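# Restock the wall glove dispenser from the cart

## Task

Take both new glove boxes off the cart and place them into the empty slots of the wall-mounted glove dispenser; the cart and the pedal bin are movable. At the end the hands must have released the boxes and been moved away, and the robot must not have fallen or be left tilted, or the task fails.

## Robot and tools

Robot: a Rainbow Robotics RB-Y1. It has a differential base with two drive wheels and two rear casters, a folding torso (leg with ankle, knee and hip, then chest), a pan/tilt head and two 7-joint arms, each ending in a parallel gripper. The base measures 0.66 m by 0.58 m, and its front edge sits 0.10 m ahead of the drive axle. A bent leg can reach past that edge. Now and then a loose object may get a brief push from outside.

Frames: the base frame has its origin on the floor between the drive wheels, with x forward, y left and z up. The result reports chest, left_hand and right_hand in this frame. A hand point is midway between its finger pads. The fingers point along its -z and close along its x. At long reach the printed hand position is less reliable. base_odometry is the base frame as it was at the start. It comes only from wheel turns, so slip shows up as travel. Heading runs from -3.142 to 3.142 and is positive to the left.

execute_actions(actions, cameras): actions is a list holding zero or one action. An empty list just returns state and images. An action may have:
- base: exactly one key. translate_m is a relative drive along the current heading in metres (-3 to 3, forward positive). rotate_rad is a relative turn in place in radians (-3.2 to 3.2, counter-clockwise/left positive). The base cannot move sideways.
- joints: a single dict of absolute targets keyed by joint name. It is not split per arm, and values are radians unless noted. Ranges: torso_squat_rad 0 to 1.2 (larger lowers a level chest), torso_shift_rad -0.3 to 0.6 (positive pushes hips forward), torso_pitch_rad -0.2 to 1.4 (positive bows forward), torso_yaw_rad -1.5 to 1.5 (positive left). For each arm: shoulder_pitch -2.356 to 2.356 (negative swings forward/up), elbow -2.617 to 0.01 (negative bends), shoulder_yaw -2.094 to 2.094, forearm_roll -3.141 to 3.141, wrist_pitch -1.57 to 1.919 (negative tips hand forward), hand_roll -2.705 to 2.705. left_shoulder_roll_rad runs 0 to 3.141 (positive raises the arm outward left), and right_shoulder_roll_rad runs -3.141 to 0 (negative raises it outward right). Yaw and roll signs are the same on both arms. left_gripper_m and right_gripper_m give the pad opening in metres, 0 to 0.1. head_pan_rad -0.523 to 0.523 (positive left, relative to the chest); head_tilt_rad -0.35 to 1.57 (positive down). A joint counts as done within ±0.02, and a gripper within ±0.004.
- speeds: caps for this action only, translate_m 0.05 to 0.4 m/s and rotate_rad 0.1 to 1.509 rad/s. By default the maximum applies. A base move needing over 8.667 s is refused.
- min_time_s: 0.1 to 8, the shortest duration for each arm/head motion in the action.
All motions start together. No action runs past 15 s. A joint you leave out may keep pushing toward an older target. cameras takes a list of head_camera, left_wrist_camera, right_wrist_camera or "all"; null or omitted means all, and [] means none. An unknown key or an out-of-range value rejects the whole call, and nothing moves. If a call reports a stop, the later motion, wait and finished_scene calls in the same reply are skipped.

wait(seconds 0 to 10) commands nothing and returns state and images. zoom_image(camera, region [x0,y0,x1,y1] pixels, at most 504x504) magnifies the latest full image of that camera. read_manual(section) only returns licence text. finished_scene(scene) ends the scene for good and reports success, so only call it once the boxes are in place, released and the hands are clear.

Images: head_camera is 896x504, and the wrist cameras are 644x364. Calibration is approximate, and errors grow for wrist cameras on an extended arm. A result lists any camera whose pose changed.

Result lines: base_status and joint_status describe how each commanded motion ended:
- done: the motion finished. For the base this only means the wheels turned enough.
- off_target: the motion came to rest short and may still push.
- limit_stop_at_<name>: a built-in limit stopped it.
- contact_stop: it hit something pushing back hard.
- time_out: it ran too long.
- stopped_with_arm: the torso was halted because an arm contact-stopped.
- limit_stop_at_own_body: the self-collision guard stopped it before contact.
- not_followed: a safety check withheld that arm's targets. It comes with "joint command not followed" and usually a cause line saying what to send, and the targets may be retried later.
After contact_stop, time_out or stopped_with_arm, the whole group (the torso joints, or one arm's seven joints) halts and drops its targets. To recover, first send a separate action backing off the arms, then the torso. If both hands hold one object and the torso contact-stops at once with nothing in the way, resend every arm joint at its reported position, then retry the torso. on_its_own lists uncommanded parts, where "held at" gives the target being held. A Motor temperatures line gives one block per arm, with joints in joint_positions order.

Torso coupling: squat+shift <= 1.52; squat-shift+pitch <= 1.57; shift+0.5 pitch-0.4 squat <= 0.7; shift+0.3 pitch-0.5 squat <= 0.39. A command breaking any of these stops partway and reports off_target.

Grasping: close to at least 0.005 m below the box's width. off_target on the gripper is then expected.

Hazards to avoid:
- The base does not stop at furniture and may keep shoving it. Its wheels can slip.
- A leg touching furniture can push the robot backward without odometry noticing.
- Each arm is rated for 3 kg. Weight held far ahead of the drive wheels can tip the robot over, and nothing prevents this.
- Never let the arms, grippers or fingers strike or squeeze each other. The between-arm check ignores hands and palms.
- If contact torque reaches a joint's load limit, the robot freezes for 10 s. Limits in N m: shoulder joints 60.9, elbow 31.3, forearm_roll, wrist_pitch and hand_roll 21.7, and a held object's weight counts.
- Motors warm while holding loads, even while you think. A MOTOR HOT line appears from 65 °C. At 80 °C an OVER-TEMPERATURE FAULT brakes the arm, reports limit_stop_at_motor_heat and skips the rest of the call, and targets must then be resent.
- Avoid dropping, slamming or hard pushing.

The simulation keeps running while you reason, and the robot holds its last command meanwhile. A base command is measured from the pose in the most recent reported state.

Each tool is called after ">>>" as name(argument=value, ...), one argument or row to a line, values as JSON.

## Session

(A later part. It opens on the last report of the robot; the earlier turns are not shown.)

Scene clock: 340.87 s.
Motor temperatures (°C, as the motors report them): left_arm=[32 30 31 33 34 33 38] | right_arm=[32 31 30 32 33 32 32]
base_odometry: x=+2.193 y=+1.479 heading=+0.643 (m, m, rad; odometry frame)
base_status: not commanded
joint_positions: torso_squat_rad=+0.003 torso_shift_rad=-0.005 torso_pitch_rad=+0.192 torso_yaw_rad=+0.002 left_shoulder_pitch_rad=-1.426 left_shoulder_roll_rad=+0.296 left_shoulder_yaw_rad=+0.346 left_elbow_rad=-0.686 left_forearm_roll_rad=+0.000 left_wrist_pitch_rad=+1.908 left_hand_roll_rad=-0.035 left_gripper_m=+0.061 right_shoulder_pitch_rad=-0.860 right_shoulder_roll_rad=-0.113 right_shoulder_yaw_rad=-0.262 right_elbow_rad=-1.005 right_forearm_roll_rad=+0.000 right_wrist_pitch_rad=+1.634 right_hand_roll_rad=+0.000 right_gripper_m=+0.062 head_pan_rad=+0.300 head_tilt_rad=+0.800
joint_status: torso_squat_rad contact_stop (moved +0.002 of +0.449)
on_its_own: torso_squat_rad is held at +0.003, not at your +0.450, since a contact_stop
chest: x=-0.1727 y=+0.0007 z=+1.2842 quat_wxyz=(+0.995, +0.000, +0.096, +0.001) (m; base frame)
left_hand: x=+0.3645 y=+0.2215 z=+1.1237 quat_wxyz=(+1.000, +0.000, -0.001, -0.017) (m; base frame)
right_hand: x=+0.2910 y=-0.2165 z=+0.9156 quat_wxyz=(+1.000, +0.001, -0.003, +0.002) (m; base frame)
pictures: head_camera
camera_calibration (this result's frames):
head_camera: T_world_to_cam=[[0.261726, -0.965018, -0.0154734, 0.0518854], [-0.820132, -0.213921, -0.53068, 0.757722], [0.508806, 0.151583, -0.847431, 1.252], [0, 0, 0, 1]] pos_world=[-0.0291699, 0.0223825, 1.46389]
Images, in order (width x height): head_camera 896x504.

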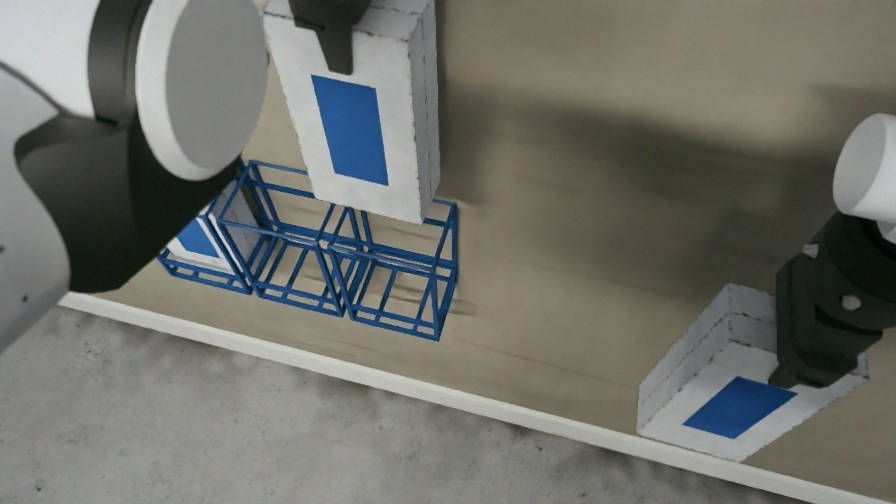

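>>> execute_actions(
  actions=[
    {"base":{"translate_m":-0.018},"speeds":{"translate_m":0.05},"joints":{"left_shoulder_pitch_rad":-1.429,"left_shoulder_roll_rad":0.298,"left_shoulder_yaw_rad":0.346,"left_elbow_rad":-0.687}},
  ],
  cameras=[],
)

>>> execute_actions(
  actions=[
    {"joints":{"torso_squat_rad":0.4,"torso_pitch_rad":0.2,"torso_shift_rad":0}},
  ],
  cameras=["head_camera"],
)

Scene clock: 350.57 s.
Motor temperatures (°C, as the motors report them): left_arm=[33 30 31 34 34 34 38] | right_arm=[31 31 30 32 33 32 32]
base_odometry: x=+2.179 y=+1.469 heading=+0.643 (m, m, rad; odometry frame)
base_status: done
joint_positions: torso_squat_rad=+0.003 torso_shift_rad=-0.004 torso_pitch_rad=+0.194 torso_yaw_rad=+0.002 left_shoulder_pitch_rad=-1.428 left_shoulder_roll_rad=+0.298 left_shoulder_yaw_rad=+0.346 left_elbow_rad=-0.687 left_forearm_roll_rad=+0.000 left_wrist_pitch_rad=+1.907 left_hand_roll_rad=-0.035 left_gripper_m=+0.061 right_shoulder_pitch_rad=-0.859 right_shoulder_roll_rad=-0.113 right_shoulder_yaw_rad=-0.262 right_elbow_rad=-1.005 right_forearm_roll_rad=+0.000 right_wrist_pitch_rad=+1.634 right_hand_roll_rad=+0.000 right_gripper_m=+0.062 head_pan_rad=+0.300 head_tilt_rad=+0.800
joint_status: all done
on_its_own: torso_squat_rad is held at +0.003, not at your +0.450, since a contact_stop
chest: x=-0.1714 y=+0.0007 z=+1.2841 quat_wxyz=(+0.995, +0.000, +0.097, +0.001) (m; base frame)
left_hand: x=+0.3666 y=+0.2218 z=+1.1244 quat_wxyz=(+1.000, +0.000, -0.003, -0.016) (m; base frame)
right_hand: x=+0.2916 y=-0.2166 z=+0.9146 quat_wxyz=(+1.000, +0.001, -0.002, +0.002) (m; base frame)
pictures: none
No camera images: the call's "cameras" was empty. Leave "cameras" out to get every camera's image.

Scene clock: 352.73 s.
Motor temperatures (°C, as the motors report them): left_arm=[33 30 31 34 34 34 38] | right_arm=[31 31 30 32 33 32 32]
base_odometry: x=+2.179 y=+1.469 heading=+0.643 (m, m, rad; odometry frame)
base_status: not commanded
joint_positions: torso_squat_rad=+0.400 torso_shift_rad=+0.000 torso_pitch_rad=+0.200 torso_yaw_rad=+0.002 left_shoulder_pitch_rad=-1.428 left_shoulder_roll_rad=+0.298 left_shoulder_yaw_rad=+0.346 left_elbow_rad=-0.687 left_forearm_roll_rad=+0.000 left_wrist_pitch_rad=+1.907 left_hand_roll_rad=-0.035 left_gripper_m=+0.061 right_shoulder_pitch_rad=-0.859 right_shoulder_roll_rad=-0.113 right_shoulder_yaw_rad=-0.262 right_elbow_rad=-1.005 right_forearm_roll_rad=+0.000 right_wrist_pitch_rad=+1.634 right_hand_roll_rad=+0.000 right_gripper_m=+0.062 head_pan_rad=+0.300 head_tilt_rad=+0.800
joint_status: all done
chest: x=-0.1664 y=+0.0007 z=+1.2285 quat_wxyz=(+0.995, +0.000, +0.100, +0.001) (m; base frame)
left_hand: x=+0.3705 y=+0.2218 z=+1.0654 quat_wxyz=(+1.000, +0.000, +0.001, -0.016) (m; base frame)
right_hand: x=+0.2941 y=-0.2167 z=+0.8560 quat_wxyz=(+1.000, +0.001, +0.001, +0.002) (m; base frame)
pictures: head_camera
camera_calibration (this result's frames):
head_camera: T_world_to_cam=[[0.26133, -0.965087, -0.0176889, 0.051959], [-0.824561, -0.213676, -0.523871, 0.724195], [0.501802, 0.151489, -0.851614, 1.20556], [0, 0, 0, 1]] pos_world=[-0.0213857, 0.0222596, 1.40697]
Images, in order (width x height): head_camera 896x504.

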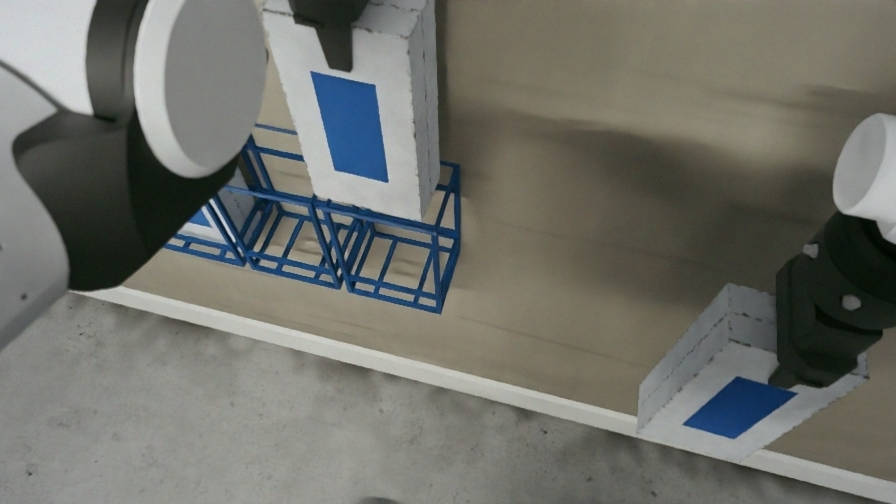

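>>> zoom_image(
  camera="head_camera",
  region=[240, 110, 500, 330],
)

Region (240, 110, 500, 330) of head_camera's 896x504 image, scaled by 1.938, with more detail than that image has; it fills the top 426 rows of this view, and the rest is white.

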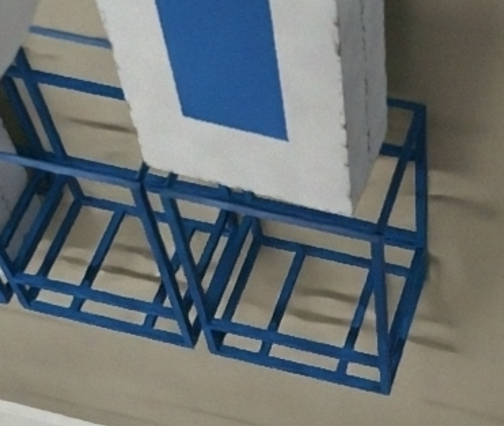

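>>> execute_actions(
  actions=[
    {"base":{"rotate_rad":-0.022},"joints":{"left_hand_roll_rad":-0.013}},
  ],
  cameras=[],
)

>>> execute_actions(
  actions=[
    {"joints":{"torso_squat_rad":0.55}},
  ],
  cameras=["head_camera"],
)

>>> zoom_image(
  camera="head_camera",
  region=[240, 90, 500, 310],
)

Scene clock: 364.00 s.
Motor temperatures (°C, as the motors report them): left_arm=[33 30 31 33 34 34 38] | right_arm=[31 30 30 32 33 32 32]
base_odometry: x=+2.179 y=+1.469 heading=+0.622 (m, m, rad; odometry frame)
base_status: done
joint_positions: torso_squat_rad=+0.400 torso_shift_rad=+0.000 torso_pitch_rad=+0.200 torso_yaw_rad=+0.002 left_shoulder_pitch_rad=-1.428 left_shoulder_roll_rad=+0.298 left_shoulder_yaw_rad=+0.346 left_elbow_rad=-0.687 left_forearm_roll_rad=+0.000 left_wrist_pitch_rad=+1.907 left_hand_roll_rad=-0.013 left_gripper_m=+0.061 right_shoulder_pitch_rad=-0.859 right_shoulder_roll_rad=-0.113 right_shoulder_yaw_rad=-0.262 right_elbow_rad=-1.005 right_forearm_roll_rad=+0.000 right_wrist_pitch_rad=+1.634 right_hand_roll_rad=+0.000 right_gripper_m=+0.062 head_pan_rad=+0.300 head_tilt_rad=+0.800
joint_status: all done
chest: x=-0.1664 y=+0.0007 z=+1.2285 quat_wxyz=(+0.995, +0.000, +0.100, +0.001) (m; base frame)
left_hand: x=+0.3706 y=+0.2218 z=+1.0654 quat_wxyz=(+1.000, +0.000, +0.001, -0.005) (m; base frame)
right_hand: x=+0.2941 y=-0.2167 z=+0.8560 quat_wxyz=(+1.000, +0.001, +0.001, +0.002) (m; base frame)
pictures: none
No camera images: the call's "cameras" was empty. Leave "cameras" out to get every camera's image.

Scene clock: 365.30 s.
Motor temperatures (°C, as the motors report them): left_arm=[33 30 31 33 34 34 38] | right_arm=[31 30 30 32 33 32 32]
base_odometry: x=+2.179 y=+1.469 heading=+0.622 (m, m, rad; odometry frame)
base_status: not commanded
joint_positions: torso_squat_rad=+0.550 torso_shift_rad=+0.000 torso_pitch_rad=+0.199 torso_yaw_rad=+0.002 left_shoulder_pitch_rad=-1.432 left_shoulder_roll_rad=+0.299 left_shoulder_yaw_rad=+0.346 left_elbow_rad=-0.689 left_forearm_roll_rad=+0.000 left_wrist_pitch_rad=+1.907 left_hand_roll_rad=-0.013 left_gripper_m=+0.061 right_shoulder_pitch_rad=-0.859 right_shoulder_roll_rad=-0.113 right_shoulder_yaw_rad=-0.262 right_elbow_rad=-1.005 right_forearm_roll_rad=+0.000 right_wrist_pitch_rad=+1.634 right_hand_roll_rad=+0.000 right_gripper_m=+0.062 head_pan_rad=+0.300 head_tilt_rad=+0.800
joint_status: all done
chest: x=-0.1671 y=+0.0006 z=+1.1806 quat_wxyz=(+0.995, +0.000, +0.099, +0.001) (m; base frame)
left_hand: x=+0.3715 y=+0.2219 z=+1.0210 quat_wxyz=(+1.000, +0.000, -0.003, -0.005) (m; base frame)
right_hand: x=+0.2939 y=-0.2167 z=+0.8086 quat_wxyz=(+1.000, +0.001, +0.000, +0.002) (m; base frame)
pictures: head_camera
camera_calibration (this result's frames):
head_camera: T_world_to_cam=[[0.261286, -0.965102, -0.0175474, 0.0510089], [-0.823926, -0.21352, -0.524934, 0.699887], [0.502868, 0.151615, -0.850962, 1.16448], [0, 0, 0, 1]] pos_world=[-0.0222541, 0.0221153, 1.35922]
Images, in order (width x height): head_camera 896x504.

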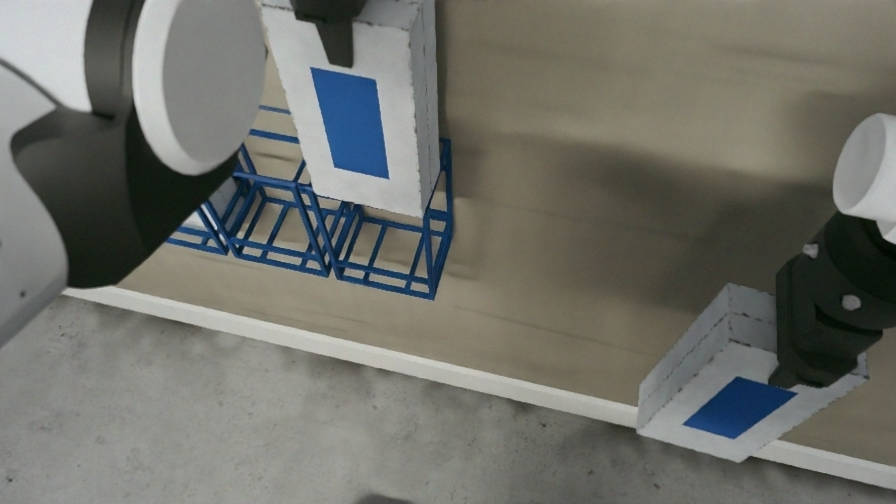

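Region (240, 90, 500, 310) of head_camera's 896x504 image, scaled by 1.938, with more detail than that image has; it fills the top 426 rows of this view, and the rest is white.

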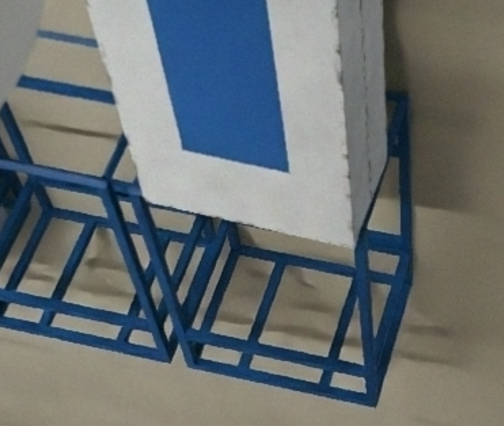

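>>> execute_actions(
  actions=[
    {"joints":{"torso_squat_rad":0.43,"left_shoulder_pitch_rad":-1.429,"left_shoulder_roll_rad":0.298,"left_elbow_rad":-0.687}},
  ],
  cameras=[],
)

>>> execute_actions(
  actions=[
    {"base":{"translate_m":-0.02},"speeds":{"translate_m":0.05}},
  ],
  cameras=[],
)

>>> execute_actions(
  actions=[
    {"base":{"rotate_rad":0.01},"joints":{"left_wrist_pitch_rad":1.78,"left_hand_roll_rad":-0.023},"min_time_s":1},
  ],
  cameras=[],
)

>>> execute_actions(
  actions=[
    {"joints":{"torso_squat_rad":0.56}},
  ],
  cameras=["head_camera"],
)

>>> zoom_image(
  camera="head_camera",
  region=[240, 90, 500, 310],
)

Scene clock: 378.10 s.
Motor temperatures (°C, as the motors report them): left_arm=[31 30 31 33 34 34 38] | right_arm=[31 30 30 32 33 32 32]
base_odometry: x=+2.179 y=+1.469 heading=+0.622 (m, m, rad; odometry frame)
base_status: not commanded
joint_positions: torso_squat_rad=+0.430 torso_shift_rad=+0.000 torso_pitch_rad=+0.200 torso_yaw_rad=+0.002 left_shoulder_pitch_rad=-1.429 left_shoulder_roll_rad=+0.298 left_shoulder_yaw_rad=+0.346 left_elbow_rad=-0.687 left_forearm_roll_rad=+0.000 left_wrist_pitch_rad=+1.907 left_hand_roll_rad=-0.013 left_gripper_m=+0.061 right_shoulder_pitch_rad=-0.859 right_shoulder_roll_rad=-0.113 right_shoulder_yaw_rad=-0.262 right_elbow_rad=-1.005 right_forearm_roll_rad=+0.000 right_wrist_pitch_rad=+1.634 right_hand_roll_rad=+0.000 right_gripper_m=+0.062 head_pan_rad=+0.300 head_tilt_rad=+0.800
joint_status: all done
chest: x=-0.1663 y=+0.0006 z=+1.2200 quat_wxyz=(+0.995, +0.000, +0.100, +0.001) (m; base frame)
left_hand: x=+0.3709 y=+0.2219 z=+1.0574 quat_wxyz=(+1.000, +0.000, +0.000, -0.005) (m; base frame)
right_hand: x=+0.2941 y=-0.2167 z=+0.8473 quat_wxyz=(+1.000, +0.001, +0.001, +0.002) (m; base frame)
pictures: none
No camera images: the call's "cameras" was empty. Leave "cameras" out to get every camera's image.

Scene clock: 379.63 s.
Motor temperatures (°C, as the motors report them): left_arm=[31 30 31 33 34 34 38] | right_arm=[31 30 30 32 33 32 32]
base_odometry: x=+2.163 y=+1.457 heading=+0.621 (m, m, rad; odometry frame)
base_status: done
joint_positions: torso_squat_rad=+0.430 torso_shift_rad=+0.000 torso_pitch_rad=+0.200 torso_yaw_rad=+0.002 left_shoulder_pitch_rad=-1.429 left_shoulder_roll_rad=+0.298 left_shoulder_yaw_rad=+0.346 left_elbow_rad=-0.687 left_forearm_roll_rad=+0.000 left_wrist_pitch_rad=+1.907 left_hand_roll_rad=-0.013 left_gripper_m=+0.061 right_shoulder_pitch_rad=-0.859 right_shoulder_roll_rad=-0.113 right_shoulder_yaw_rad=-0.262 right_elbow_rad=-1.005 right_forearm_roll_rad=+0.000 right_wrist_pitch_rad=+1.634 right_hand_roll_rad=+0.000 right_gripper_m=+0.062 head_pan_rad=+0.300 head_tilt_rad=+0.800
joint_status: not commanded
chest: x=-0.1664 y=+0.0006 z=+1.2200 quat_wxyz=(+0.995, +0.000, +0.100, +0.001) (m; base frame)
left_hand: x=+0.3708 y=+0.2219 z=+1.0573 quat_wxyz=(+1.000, +0.000, +0.000, -0.005) (m; base frame)
right_hand: x=+0.2941 y=-0.2167 z=+0.8474 quat_wxyz=(+1.000, +0.001, +0.001, +0.002) (m; base frame)
pictures: none
No camera images: the call's "cameras" was empty. Leave "cameras" out to get every camera's image.

Scene clock: 380.93 s.
Motor temperatures (°C, as the motors report them): left_arm=[31 30 31 33 34 34 38] | right_arm=[31 30 30 32 33 32 32]
base_odometry: x=+2.163 y=+1.457 heading=+0.630 (m, m, rad; odometry frame)
base_status: done
joint_positions: torso_squat_rad=+0.430 torso_shift_rad=+0.000 torso_pitch_rad=+0.200 torso_yaw_rad=+0.002 left_shoulder_pitch_rad=-1.429 left_shoulder_roll_rad=+0.298 left_shoulder_yaw_rad=+0.346 left_elbow_rad=-0.687 left_forearm_roll_rad=+0.000 left_wrist_pitch_rad=+1.780 left_hand_roll_rad=-0.023 left_gripper_m=+0.061 right_shoulder_pitch_rad=-0.859 right_shoulder_roll_rad=-0.113 right_shoulder_yaw_rad=-0.262 right_elbow_rad=-1.005 right_forearm_roll_rad=+0.000 right_wrist_pitch_rad=+1.634 right_hand_roll_rad=+0.000 right_gripper_m=+0.062 head_pan_rad=+0.300 head_tilt_rad=+0.800
joint_status: all done
chest: x=-0.1664 y=+0.0007 z=+1.2200 quat_wxyz=(+0.995, +0.000, +0.100, +0.001) (m; base frame)
left_hand: x=+0.4000 y=+0.2220 z=+1.0591 quat_wxyz=(+0.998, +0.001, -0.063, -0.010) (m; base frame)
right_hand: x=+0.2941 y=-0.2167 z=+0.8474 quat_wxyz=(+1.000, +0.001, +0.001, +0.002) (m; base frame)
pictures: none
No camera images: the call's "cameras" was empty. Leave "cameras" out to get every camera's image.

Scene clock: 382.17 s.
Motor temperatures (°C, as the motors report them): left_arm=[31 30 31 33 34 34 38] | right_arm=[31 30 30 32 33 32 32]
base_odometry: x=+2.163 y=+1.457 heading=+0.630 (m, m, rad; odometry frame)
base_status: not commanded
joint_positions: torso_squat_rad=+0.560 torso_shift_rad=+0.000 torso_pitch_rad=+0.200 torso_yaw_rad=+0.002 left_shoulder_pitch_rad=-1.429 left_shoulder_roll_rad=+0.298 left_shoulder_yaw_rad=+0.346 left_elbow_rad=-0.687 left_forearm_roll_rad=+0.000 left_wrist_pitch_rad=+1.780 left_hand_roll_rad=-0.023 left_gripper_m=+0.061 right_shoulder_pitch_rad=-0.859 right_shoulder_roll_rad=-0.113 right_shoulder_yaw_rad=-0.262 right_elbow_rad=-1.005 right_forearm_roll_rad=+0.000 right_wrist_pitch_rad=+1.634 right_hand_roll_rad=+0.000 right_gripper_m=+0.062 head_pan_rad=+0.300 head_tilt_rad=+0.800
joint_status: all done
chest: x=-0.1664 y=+0.0006 z=+1.1769 quat_wxyz=(+0.995, +0.000, +0.100, +0.001) (m; base frame)
left_hand: x=+0.3999 y=+0.2219 z=+1.0159 quat_wxyz=(+0.998, +0.001, -0.063, -0.010) (m; base frame)
right_hand: x=+0.2941 y=-0.2167 z=+0.8043 quat_wxyz=(+1.000, +0.001, +0.001, +0.002) (m; base frame)
pictures: head_camera
camera_calibration (this result's frames):
head_camera: T_world_to_cam=[[0.261272, -0.965102, -0.0177393, 0.0510547], [-0.824585, -0.213602, -0.523865, 0.697107], [0.501794, 0.151499, -0.851617, 1.16157], [0, 0, 0, 1]] pos_world=[-0.0213851, 0.0221999, 1.35531]
Images, in order (width x height): head_camera 896x504.

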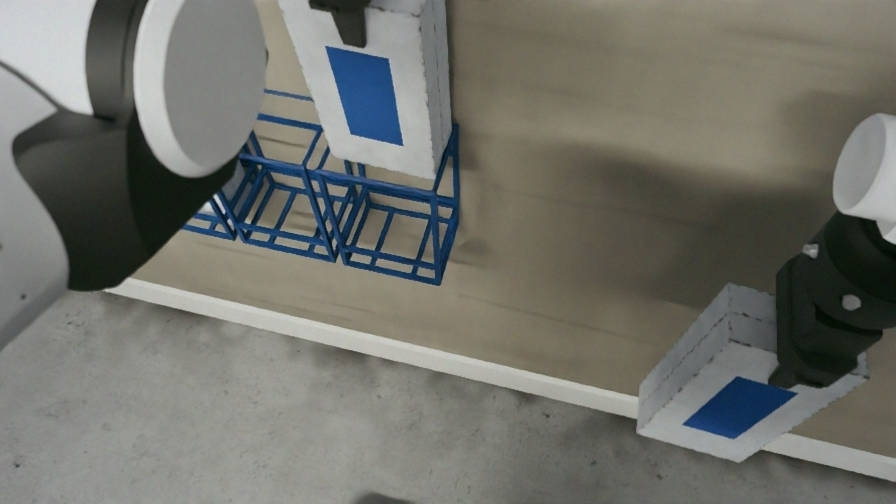

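Region (240, 90, 500, 310) of head_camera's 896x504 image, scaled by 1.938, with more detail than that image has; it fills the top 426 rows of this view, and the rest is white.

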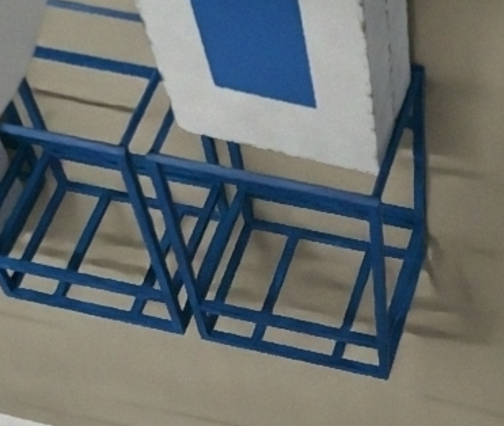

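>>> execute_actions(
  actions=[
    {"joints":{"torso_squat_rad":0.75}},
  ],
  cameras=["head_camera"],
)

Scene clock: 386.80 s.
Motor temperatures (°C, as the motors report them): left_arm=[31 30 31 33 34 33 38] | right_arm=[31 30 30 32 33 32 32]
base_odometry: x=+2.163 y=+1.457 heading=+0.630 (m, m, rad; odometry frame)
base_status: not commanded
joint_positions: torso_squat_rad=+0.750 torso_shift_rad=+0.000 torso_pitch_rad=+0.200 torso_yaw_rad=+0.002 left_shoulder_pitch_rad=-1.429 left_shoulder_roll_rad=+0.298 left_shoulder_yaw_rad=+0.346 left_elbow_rad=-0.687 left_forearm_roll_rad=+0.000 left_wrist_pitch_rad=+1.780 left_hand_roll_rad=-0.023 left_gripper_m=+0.061 right_shoulder_pitch_rad=-0.859 right_shoulder_roll_rad=-0.113 right_shoulder_yaw_rad=-0.262 right_elbow_rad=-1.005 right_forearm_roll_rad=+0.000 right_wrist_pitch_rad=+1.634 right_hand_roll_rad=+0.000 right_gripper_m=+0.062 head_pan_rad=+0.300 head_tilt_rad=+0.800
joint_status: all done
chest: x=-0.1664 y=+0.0005 z=+1.0960 quat_wxyz=(+0.995, +0.000, +0.100, +0.001) (m; base frame)
left_hand: x=+0.3999 y=+0.2219 z=+0.9350 quat_wxyz=(+0.998, +0.001, -0.063, -0.010) (m; base frame)
right_hand: x=+0.2941 y=-0.2168 z=+0.7234 quat_wxyz=(+1.000, +0.001, +0.001, +0.002) (m; base frame)
pictures: head_camera
camera_calibration (this result's frames):
head_camera: T_world_to_cam=[[0.261272, -0.965102, -0.0177402, 0.0495512], [-0.82459, -0.213603, -0.523856, 0.654699], [0.501785, 0.151497, -0.851622, 1.0927], [0, 0, 0, 1]] pos_world=[-0.0213906, 0.0221261, 1.27442]
Images, in order (width x height): head_camera 896x504.

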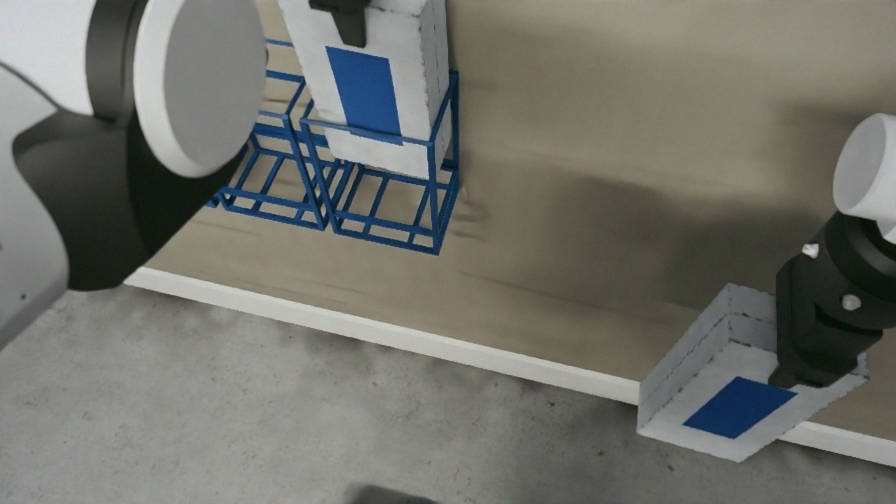

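>>> execute_actions(
  actions=[
    {"joints":{"torso_squat_rad":0.92}},
  ],
  cameras=["head_camera"],
)

Scene clock: 391.80 s.
Motor temperatures (°C, as the motors report them): left_arm=[32 30 31 33 34 33 38] | right_arm=[30 30 30 32 33 32 32]
base_odometry: x=+2.163 y=+1.457 heading=+0.630 (m, m, rad; odometry frame)
base_status: not commanded
joint_positions: torso_squat_rad=+0.920 torso_shift_rad=+0.000 torso_pitch_rad=+0.200 torso_yaw_rad=+0.002 left_shoulder_pitch_rad=-1.429 left_shoulder_roll_rad=+0.298 left_shoulder_yaw_rad=+0.346 left_elbow_rad=-0.687 left_forearm_roll_rad=+0.000 left_wrist_pitch_rad=+1.780 left_hand_roll_rad=-0.023 left_gripper_m=+0.061 right_shoulder_pitch_rad=-0.859 right_shoulder_roll_rad=-0.113 right_shoulder_yaw_rad=-0.262 right_elbow_rad=-1.005 right_forearm_roll_rad=+0.000 right_wrist_pitch_rad=+1.634 right_hand_roll_rad=+0.000 right_gripper_m=+0.062 head_pan_rad=+0.300 head_tilt_rad=+0.800
joint_status: all done
chest: x=-0.1664 y=+0.0005 z=+1.0079 quat_wxyz=(+0.995, +0.000, +0.100, +0.001) (m; base frame)
left_hand: x=+0.3999 y=+0.2218 z=+0.8469 quat_wxyz=(+0.998, +0.001, -0.063, -0.010) (m; base frame)
right_hand: x=+0.2941 y=-0.2169 z=+0.6353 quat_wxyz=(+1.000, +0.001, +0.001, +0.002) (m; base frame)
pictures: head_camera
camera_calibration (this result's frames):
head_camera: T_world_to_cam=[[0.261272, -0.965102, -0.01774, 0.0479126], [-0.82459, -0.213603, -0.523856, 0.608519], [0.501785, 0.151497, -0.851622, 1.01769], [0, 0, 0, 1]] pos_world=[-0.021399, 0.0220458, 1.18631]
Images, in order (width x height): head_camera 896x504.

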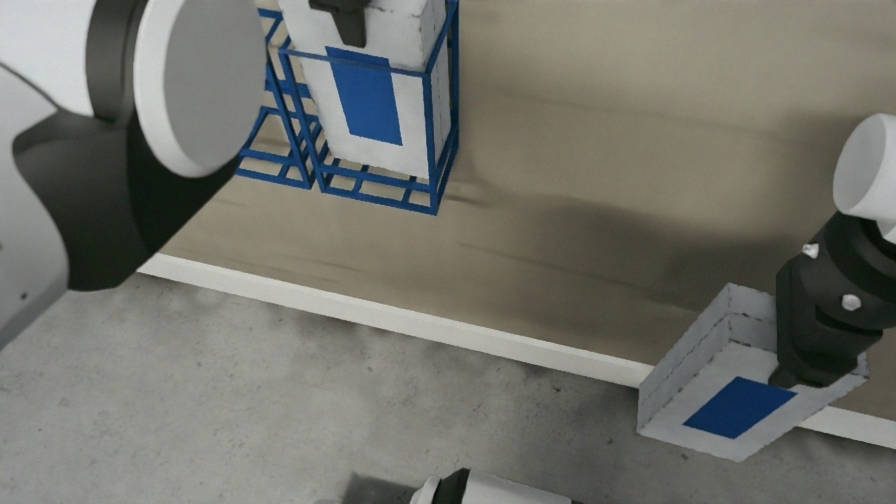

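>>> execute_actions(
  actions=[
    {"joints":{"left_gripper_m":0.085}},
  ],
  cameras=[],
)

>>> execute_actions(
  actions=[
    {"joints":{"torso_squat_rad":0.0}},
  ],
  cameras=["head_camera"],
)

Scene clock: 396.40 s.
Motor temperatures (°C, as the motors report them): left_arm=[32 30 31 33 34 33 38] | right_arm=[30 30 30 32 33 32 32]
base_odometry: x=+2.163 y=+1.457 heading=+0.630 (m, m, rad; odometry frame)
base_status: not commanded
joint_positions: torso_squat_rad=+0.920 torso_shift_rad=+0.000 torso_pitch_rad=+0.200 torso_yaw_rad=+0.002 left_shoulder_pitch_rad=-1.429 left_shoulder_roll_rad=+0.298 left_shoulder_yaw_rad=+0.346 left_elbow_rad=-0.687 left_forearm_roll_rad=+0.000 left_wrist_pitch_rad=+1.780 left_hand_roll_rad=-0.023 left_gripper_m=+0.085 right_shoulder_pitch_rad=-0.859 right_shoulder_roll_rad=-0.113 right_shoulder_yaw_rad=-0.262 right_elbow_rad=-1.005 right_forearm_roll_rad=+0.000 right_wrist_pitch_rad=+1.634 right_hand_roll_rad=+0.000 right_gripper_m=+0.062 head_pan_rad=+0.300 head_tilt_rad=+0.800
joint_status: all done
chest: x=-0.1664 y=+0.0005 z=+1.0078 quat_wxyz=(+0.995, +0.000, +0.100, +0.001) (m; base frame)
left_hand: x=+0.4000 y=+0.2217 z=+0.8470 quat_wxyz=(+0.998, +0.001, -0.063, -0.010) (m; base frame)
right_hand: x=+0.2941 y=-0.2169 z=+0.6353 quat_wxyz=(+1.000, +0.001, +0.001, +0.002) (m; base frame)
pictures: none
No camera images: the call's "cameras" was empty. Leave "cameras" out to get every camera's image.

Scene clock: 400.43 s.
Motor temperatures (°C, as the motors report them): left_arm=[32 30 31 33 34 33 38] | right_arm=[30 30 30 32 33 32 32]
base_odometry: x=+2.163 y=+1.457 heading=+0.630 (m, m, rad; odometry frame)
base_status: not commanded
joint_positions: torso_squat_rad=+0.000 torso_shift_rad=+0.000 torso_pitch_rad=+0.200 torso_yaw_rad=+0.002 left_shoulder_pitch_rad=-1.429 left_shoulder_roll_rad=+0.298 left_shoulder_yaw_rad=+0.346 left_elbow_rad=-0.687 left_forearm_roll_rad=+0.000 left_wrist_pitch_rad=+1.780 left_hand_roll_rad=-0.023 left_gripper_m=+0.085 right_shoulder_pitch_rad=-0.859 right_shoulder_roll_rad=-0.113 right_shoulder_yaw_rad=-0.262 right_elbow_rad=-1.005 right_forearm_roll_rad=+0.000 right_wrist_pitch_rad=+1.634 right_hand_roll_rad=+0.000 right_gripper_m=+0.062 head_pan_rad=+0.300 head_tilt_rad=+0.800
joint_status: all done
chest: x=-0.1664 y=+0.0007 z=+1.2837 quat_wxyz=(+0.995, +0.000, +0.100, +0.001) (m; base frame)
left_hand: x=+0.4000 y=+0.2220 z=+1.1229 quat_wxyz=(+0.998, +0.001, -0.063, -0.010) (m; base frame)
right_hand: x=+0.2941 y=-0.2166 z=+0.9112 quat_wxyz=(+1.000, +0.001, +0.001, +0.002) (m; base frame)
pictures: head_camera
camera_calibration (this result's frames):
head_camera: T_world_to_cam=[[0.261271, -0.965102, -0.0177564, 0.0530602], [-0.824623, -0.213603, -0.523804, 0.753061], [0.501731, 0.151497, -0.851654, 1.25262], [0, 0, 0, 1]] pos_world=[-0.0213485, 0.0222973, 1.46219]
Images, in order (width x height): head_camera 896x504.

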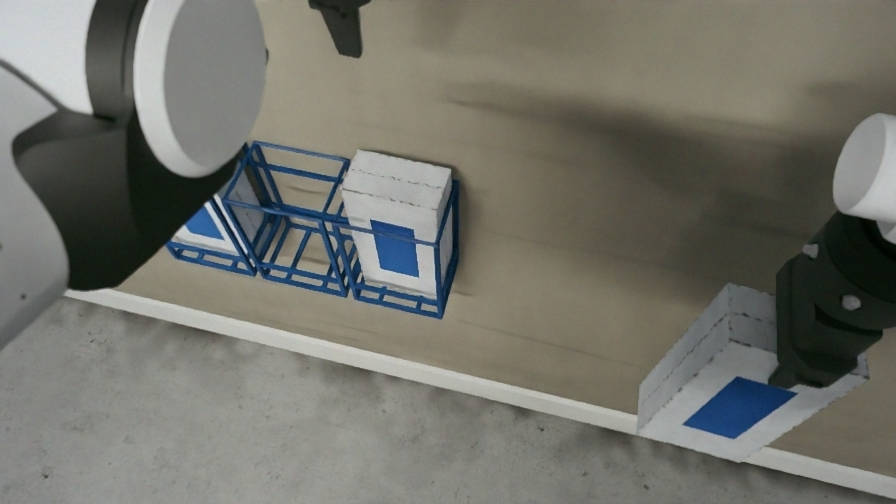

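>>> execute_actions(
  actions=[
    {"base":{"rotate_rad":-0.023}},
  ],
  cameras=[],
)

>>> execute_actions(
  actions=[
    {"base":{"translate_m":-0.3}},
  ],
  cameras=[],
)

>>> execute_actions(
  actions=[
    {"base":{"rotate_rad":1.571},"joints":{"left_shoulder_pitch_rad":-0.1,"left_shoulder_roll_rad":0.1,"left_shoulder_yaw_rad":0,"left_elbow_rad":-0.3,"left_wrist_pitch_rad":0,"left_hand_roll_rad":0,"right_shoulder_pitch_rad":-1.429,"right_shoulder_roll_rad":-0.298,"right_shoulder_yaw_rad":-0.346,"right_elbow_rad":-0.687,"right_wrist_pitch_rad":1.907,"head_pan_rad":0,"head_tilt_rad":0.65},"min_time_s":2.5},
  ],
  cameras=[],
)

>>> execute_actions(
  actions=[
    {"base":{"translate_m":0.593}},
  ],
  cameras=[],
)

>>> execute_actions(
  actions=[
    {"base":{"rotate_rad":-1.571},"joints":{"head_pan_rad":-0.3,"head_tilt_rad":0.7}},
  ],
)

Scene clock: 419.90 s.
Motor temperatures (°C, as the motors report them): left_arm=[32 30 31 33 34 33 38] | right_arm=[30 30 30 32 33 32 32]
base_odometry: x=+2.163 y=+1.457 heading=+0.609 (m, m, rad; odometry frame)
base_status: done
joint_positions: torso_squat_rad=+0.000 torso_shift_rad=+0.000 torso_pitch_rad=+0.200 torso_yaw_rad=+0.002 left_shoulder_pitch_rad=-1.429 left_shoulder_roll_rad=+0.298 left_shoulder_yaw_rad=+0.346 left_elbow_rad=-0.687 left_forearm_roll_rad=+0.000 left_wrist_pitch_rad=+1.780 left_hand_roll_rad=-0.023 left_gripper_m=+0.085 right_shoulder_pitch_rad=-0.859 right_shoulder_roll_rad=-0.113 right_shoulder_yaw_rad=-0.262 right_elbow_rad=-1.005 right_forearm_roll_rad=+0.000 right_wrist_pitch_rad=+1.634 right_hand_roll_rad=+0.000 right_gripper_m=+0.062 head_pan_rad=+0.300 head_tilt_rad=+0.800
joint_status: not commanded
chest: x=-0.1665 y=+0.0007 z=+1.2837 quat_wxyz=(+0.995, +0.000, +0.100, +0.001) (m; base frame)
left_hand: x=+0.4000 y=+0.2220 z=+1.1230 quat_wxyz=(+0.998, +0.001, -0.063, -0.010) (m; base frame)
right_hand: x=+0.2941 y=-0.2166 z=+0.9112 quat_wxyz=(+1.000, +0.001, +0.001, +0.002) (m; base frame)
pictures: none
No camera images: the call's "cameras" was empty. Leave "cameras" out to get every camera's image.

Scene clock: 422.57 s.
Motor temperatures (°C, as the motors report them): left_arm=[32 30 31 33 34 33 38] | right_arm=[30 30 30 32 33 32 32]
base_odometry: x=+1.917 y=+1.286 heading=+0.607 (m, m, rad; odometry frame)
base_status: done
joint_positions: torso_squat_rad=+0.000 torso_shift_rad=+0.000 torso_pitch_rad=+0.200 torso_yaw_rad=+0.002 left_shoulder_pitch_rad=-1.429 left_shoulder_roll_rad=+0.298 left_shoulder_yaw_rad=+0.346 left_elbow_rad=-0.687 left_forearm_roll_rad=+0.000 left_wrist_pitch_rad=+1.780 left_hand_roll_rad=-0.023 left_gripper_m=+0.085 right_shoulder_pitch_rad=-0.859 right_shoulder_roll_rad=-0.113 right_shoulder_yaw_rad=-0.262 right_elbow_rad=-1.005 right_forearm_roll_rad=+0.000 right_wrist_pitch_rad=+1.634 right_hand_roll_rad=+0.000 right_gripper_m=+0.062 head_pan_rad=+0.300 head_tilt_rad=+0.800
joint_status: not commanded
chest: x=-0.1665 y=+0.0007 z=+1.2838 quat_wxyz=(+0.995, +0.000, +0.100, +0.001) (m; base frame)
left_hand: x=+0.4000 y=+0.2219 z=+1.1232 quat_wxyz=(+0.998, +0.001, -0.064, -0.010) (m; base frame)
right_hand: x=+0.2940 y=-0.2167 z=+0.9112 quat_wxyz=(+1.000, +0.001, +0.001, +0.002) (m; base frame)
pictures: none
No camera images: the call's "cameras" was empty. Leave "cameras" out to get every camera's image.

Scene clock: 426.47 s.
Motor temperatures (°C, as the motors report them): left_arm=[31 30 31 33 34 33 38] | right_arm=[30 30 30 32 33 32 32]
base_odometry: x=+1.917 y=+1.286 heading=+2.177 (m, m, rad; odometry frame)
base_status: done
joint_positions: torso_squat_rad=+0.000 torso_shift_rad=+0.000 torso_pitch_rad=+0.200 torso_yaw_rad=+0.002 left_shoulder_pitch_rad=-0.100 left_shoulder_roll_rad=+0.100 left_shoulder_yaw_rad=+0.000 left_elbow_rad=-0.300 left_forearm_roll_rad=+0.000 left_wrist_pitch_rad=+0.000 left_hand_roll_rad=+0.000 left_gripper_m=+0.085 right_shoulder_pitch_rad=-1.428 right_shoulder_roll_rad=-0.298 right_shoulder_yaw_rad=-0.346 right_elbow_rad=-0.687 right_forearm_roll_rad=+0.000 right_wrist_pitch_rad=+1.907 right_hand_roll_rad=+0.000 right_gripper_m=+0.062 head_pan_rad=+0.000 head_tilt_rad=+0.650
joint_status: all done
chest: x=-0.1665 y=+0.0007 z=+1.2838 quat_wxyz=(+0.995, +0.000, +0.100, +0.001) (m; base frame)
left_hand: x=-0.0834 y=+0.2898 z=+0.6045 quat_wxyz=(+0.994, +0.045, -0.097, -0.026) (m; base frame)
right_hand: x=+0.3713 y=-0.2184 z=+1.1205 quat_wxyz=(+1.000, +0.000, +0.000, +0.001) (m; base frame)
pictures: none
No camera images: the call's "cameras" was empty. Leave "cameras" out to get every camera's image.

Scene clock: 429.63 s.
Motor temperatures (°C, as the motors report them): left_arm=[31 30 31 33 34 33 38] | right_arm=[31 30 30 32 33 32 32]
base_odometry: x=+1.578 y=+1.773 heading=+2.178 (m, m, rad; odometry frame)
base_status: done
joint_positions: torso_squat_rad=+0.000 torso_shift_rad=+0.000 torso_pitch_rad=+0.200 torso_yaw_rad=+0.002 left_shoulder_pitch_rad=-0.100 left_shoulder_roll_rad=+0.100 left_shoulder_yaw_rad=+0.000 left_elbow_rad=-0.300 left_forearm_roll_rad=+0.000 left_wrist_pitch_rad=+0.000 left_hand_roll_rad=+0.000 left_gripper_m=+0.085 right_shoulder_pitch_rad=-1.428 right_shoulder_roll_rad=-0.298 right_shoulder_yaw_rad=-0.346 right_elbow_rad=-0.687 right_forearm_roll_rad=+0.000 right_wrist_pitch_rad=+1.907 right_hand_roll_rad=+0.000 right_gripper_m=+0.062 head_pan_rad=+0.000 head_tilt_rad=+0.650
joint_status: not commanded
chest: x=-0.1664 y=+0.0007 z=+1.2837 quat_wxyz=(+0.995, +0.000, +0.100, +0.001) (m; base frame)
left_hand: x=-0.0834 y=+0.2898 z=+0.6044 quat_wxyz=(+0.994, +0.045, -0.097, -0.026) (m; base frame)
right_hand: x=+0.3714 y=-0.2184 z=+1.1205 quat_wxyz=(+1.000, +0.000, +0.001, +0.001) (m; base frame)
pictures: none
No camera images: the call's "cameras" was empty. Leave "cameras" out to get every camera's image.

Scene clock: 433.53 s.
Motor temperatures (°C, as the motors report them): left_arm=[31 30 31 33 34 33 38] | right_arm=[31 30 30 32 33 32 32]
base_odometry: x=+1.578 y=+1.772 heading=+0.608 (m, m, rad; odometry frame)
base_status: done
joint_positions: torso_squat_rad=+0.000 torso_shift_rad=+0.000 torso_pitch_rad=+0.200 torso_yaw_rad=+0.002 left_shoulder_pitch_rad=-0.100 left_shoulder_roll_rad=+0.100 left_shoulder_yaw_rad=+0.000 left_elbow_rad=-0.300 left_forearm_roll_rad=+0.000 left_wrist_pitch_rad=+0.000 left_hand_roll_rad=+0.000 left_gripper_m=+0.085 right_shoulder_pitch_rad=-1.428 right_shoulder_roll_rad=-0.298 right_shoulder_yaw_rad=-0.346 right_elbow_rad=-0.687 right_forearm_roll_rad=+0.000 right_wrist_pitch_rad=+1.907 right_hand_roll_rad=+0.000 right_gripper_m=+0.062 head_pan_rad=-0.300 head_tilt_rad=+0.700
joint_status: all done
chest: x=-0.1664 y=+0.0007 z=+1.2837 quat_wxyz=(+0.995, +0.000, +0.100, +0.001) (m; base frame)
left_hand: x=-0.0834 y=+0.2898 z=+0.6044 quat_wxyz=(+0.994, +0.045, -0.097, -0.026) (m; base frame)
right_hand: x=+0.3714 y=-0.2185 z=+1.1205 quat_wxyz=(+1.000, +0.000, +0.001, +0.001) (m; base frame)
pictures: head_camera, left_wrist_camera, right_wrist_camera
camera_calibration (this result's frames):
head_camera: T_world_to_cam=[[-0.321004, -0.942175, 0.0962401, -0.176342], [-0.769407, 0.20018, -0.606581, 0.88069], [0.552241, -0.268763, -0.789175, 1.16605], [0, 0, 0, 1]] pos_world=[-0.0229354, -0.0290518, 1.4714]
left_wrist_camera: T_world_to_cam=[[0.977272, -0.0690889, 0.200417, -0.0194992], [-0.174626, -0.798371, 0.57629, -0.106491], [0.120192, -0.59819, -0.79229, 0.75234], [0, 0, 0, 1]] pos_world=[-0.0899652, 0.363676, 0.661349]
right_wrist_camera: T_world_to_cam=[[-0.999598, -0.00360832, -0.0281209, 0.403985], [-0.0210723, 0.758128, 0.651766, -0.528175], [0.0189675, 0.652096, -0.757899, 1.07456], [0, 0, 0, 1]] pos_world=[0.372311, -0.298834, 1.17001]
Images, in order (width x height): head_camera 896x504, left_wrist_camera 644x364, right_wrist_camera 644x364.

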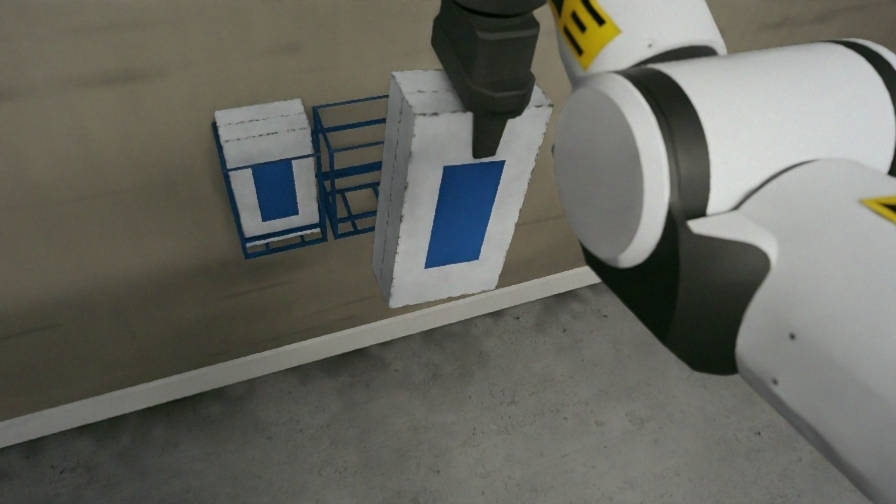

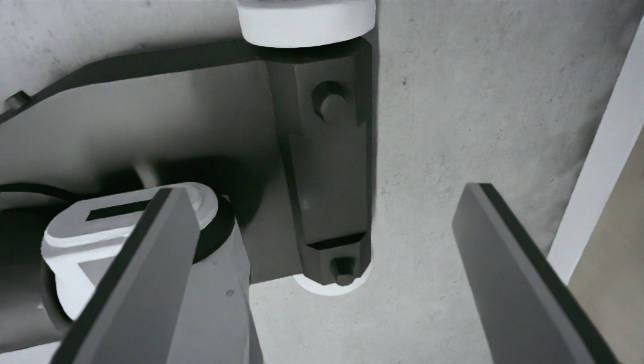

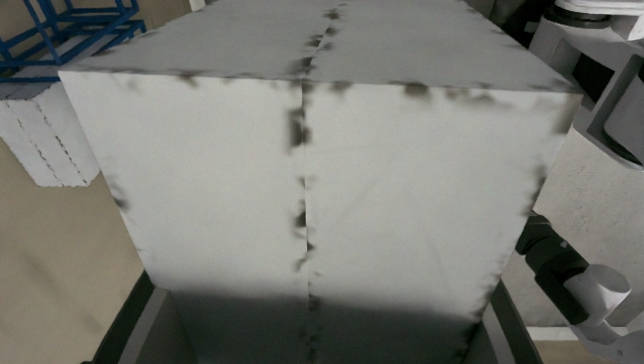

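>>> execute_actions(
  actions=[
    {"base":{"translate_m":0.297},"speeds":{"translate_m":0.2}},
  ],
  cameras=[],
)

>>> execute_actions(
  actions=[
    {"joints":{"right_wrist_pitch_rad":1.78,"torso_squat_rad":0.45,"head_tilt_rad":0.8},"min_time_s":1},
  ],
  cameras=["head_camera"],
)

>>> zoom_image(
  camera="head_camera",
  region=[300, 60, 640, 330],
)

Scene clock: 454.23 s.
Motor temperatures (°C, as the motors report them): left_arm=[29 29 31 32 34 33 38] | right_arm=[31 30 30 32 33 32 32]
base_odometry: x=+1.822 y=+1.942 heading=+0.607 (m, m, rad; odometry frame)
base_status: done
joint_positions: torso_squat_rad=+0.000 torso_shift_rad=+0.000 torso_pitch_rad=+0.200 torso_yaw_rad=+0.002 left_shoulder_pitch_rad=-0.100 left_shoulder_roll_rad=+0.100 left_shoulder_yaw_rad=+0.000 left_elbow_rad=-0.300 left_forearm_roll_rad=+0.000 left_wrist_pitch_rad=+0.000 left_hand_roll_rad=+0.000 left_gripper_m=+0.085 right_shoulder_pitch_rad=-1.428 right_shoulder_roll_rad=-0.298 right_shoulder_yaw_rad=-0.346 right_elbow_rad=-0.687 right_forearm_roll_rad=+0.000 right_wrist_pitch_rad=+1.907 right_hand_roll_rad=+0.000 right_gripper_m=+0.062 head_pan_rad=-0.300 head_tilt_rad=+0.700
joint_status: not commanded
chest: x=-0.1664 y=+0.0007 z=+1.2837 quat_wxyz=(+0.995, +0.000, +0.100, +0.001) (m; base frame)
left_hand: x=-0.0834 y=+0.2898 z=+0.6044 quat_wxyz=(+0.994, +0.045, -0.097, -0.026) (m; base frame)
right_hand: x=+0.3714 y=-0.2185 z=+1.1205 quat_wxyz=(+1.000, +0.000, +0.001, +0.001) (m; base frame)
pictures: none
No camera images: the call's "cameras" was empty. Leave "cameras" out to get every camera's image.

Scene clock: 456.60 s.
Motor temperatures (°C, as the motors report them): left_arm=[29 29 31 32 34 33 38] | right_arm=[31 30 30 32 33 32 32]
base_odometry: x=+1.822 y=+1.942 heading=+0.607 (m, m, rad; odometry frame)
base_status: not commanded
joint_positions: torso_squat_rad=+0.450 torso_shift_rad=+0.000 torso_pitch_rad=+0.200 torso_yaw_rad=+0.002 left_shoulder_pitch_rad=-0.100 left_shoulder_roll_rad=+0.100 left_shoulder_yaw_rad=+0.000 left_elbow_rad=-0.300 left_forearm_roll_rad=+0.000 left_wrist_pitch_rad=+0.000 left_hand_roll_rad=+0.000 left_gripper_m=+0.085 right_shoulder_pitch_rad=-1.428 right_shoulder_roll_rad=-0.298 right_shoulder_yaw_rad=-0.346 right_elbow_rad=-0.687 right_forearm_roll_rad=+0.000 right_wrist_pitch_rad=+1.780 right_hand_roll_rad=+0.000 right_gripper_m=+0.062 head_pan_rad=-0.300 head_tilt_rad=+0.800
joint_status: all done
chest: x=-0.1665 y=+0.0006 z=+1.2141 quat_wxyz=(+0.995, +0.000, +0.100, +0.001) (m; base frame)
left_hand: x=-0.0833 y=+0.2897 z=+0.5348 quat_wxyz=(+0.994, +0.045, -0.097, -0.026) (m; base frame)
right_hand: x=+0.4005 y=-0.2185 z=+1.0528 quat_wxyz=(+0.998, +0.000, -0.063, +0.001) (m; base frame)
pictures: head_camera
camera_calibration (this result's frames):
head_camera: T_world_to_cam=[[-0.317186, -0.943124, 0.0995467, -0.173989], [-0.822165, 0.22114, -0.524539, 0.717454], [0.472692, -0.24822, -0.845547, 1.18201], [0, 0, 0, 1]] pos_world=[-0.0240504, -0.0293511, 1.3931]
Images, in order (width x height): head_camera 896x504.

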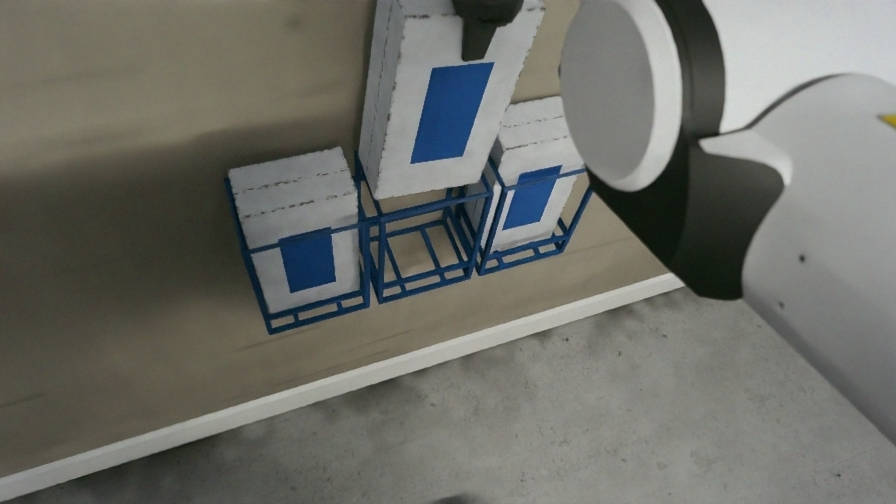

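Region (300, 60, 640, 330) of head_camera's 896x504 image, scaled by 1.482, with more detail than that image has; it fills the top 400 rows of this view, and the rest is white.

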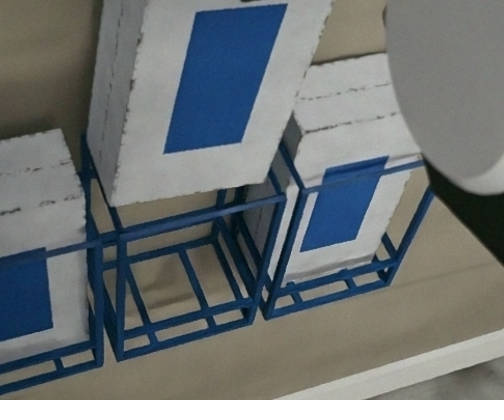

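Looks well aligned.

>>> execute_actions(
  actions=[
    {"joints":{"torso_squat_rad":0.65},"min_time_s":2},
  ],
  cameras=["head_camera"],
)

action 0: "min_time_s" has no arm or head joint beside it: it slows only arm and head motions. Command such a joint too, or leave it out

>>> execute_actions(
  actions=[
    {"joints":{"torso_squat_rad":0.65}},
  ],
  cameras=["head_camera"],
)

Scene clock: 463.00 s.
Motor temperatures (°C, as the motors report them): left_arm=[29 29 31 32 34 33 38] | right_arm=[31 30 30 32 33 32 32]
base_odometry: x=+1.822 y=+1.942 heading=+0.607 (m, m, rad; odometry frame)
base_status: not commanded
joint_positions: torso_squat_rad=+0.650 torso_shift_rad=-0.001 torso_pitch_rad=+0.196 torso_yaw_rad=+0.001 left_shoulder_pitch_rad=-0.100 left_shoulder_roll_rad=+0.100 left_shoulder_yaw_rad=+0.000 left_elbow_rad=-0.300 left_forearm_roll_rad=+0.000 left_wrist_pitch_rad=+0.000 left_hand_roll_rad=+0.000 left_gripper_m=+0.085 right_shoulder_pitch_rad=-1.437 right_shoulder_roll_rad=-0.306 right_shoulder_yaw_rad=-0.346 right_elbow_rad=-0.692 right_forearm_roll_rad=+0.002 right_wrist_pitch_rad=+1.780 right_hand_roll_rad=+0.000 right_gripper_m=+0.063 head_pan_rad=-0.300 head_tilt_rad=+0.800
joint_status: all done
chest: x=-0.1684 y=+0.0006 z=+1.1411 quat_wxyz=(+0.995, +0.000, +0.098, +0.001) (m; base frame)
left_hand: x=-0.0825 y=+0.2894 z=+0.4620 quat_wxyz=(+0.994, +0.045, -0.099, -0.026) (m; base frame)
right_hand: x=+0.4026 y=-0.2225 z=+0.9897 quat_wxyz=(+0.997, -0.002, -0.073, -0.002) (m; base frame)
pictures: head_camera
camera_calibration (this result's frames):
head_camera: T_world_to_cam=[[-0.318221, -0.942864, 0.0987057, -0.166539], [-0.82009, 0.221551, -0.527606, 0.68149], [0.475592, -0.248843, -0.843735, 1.11962], [0, 0, 0, 1]] pos_world=[-0.0265963, -0.0293979, 1.32066]
Images, in order (width x height): head_camera 896x504.

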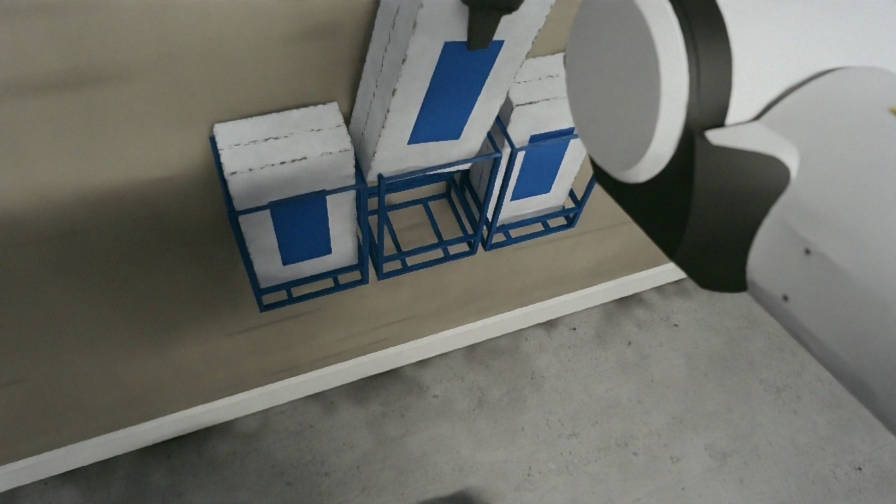

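>>> zoom_image(
  camera="head_camera",
  region=[320, 60, 560, 260],
)

Region (320, 60, 560, 260) of head_camera's 896x504 image, scaled by 2.100, with more detail than that image has.

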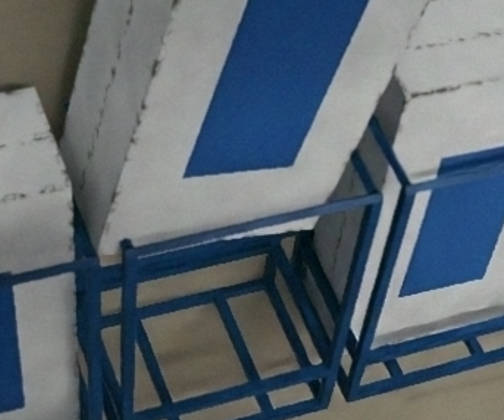

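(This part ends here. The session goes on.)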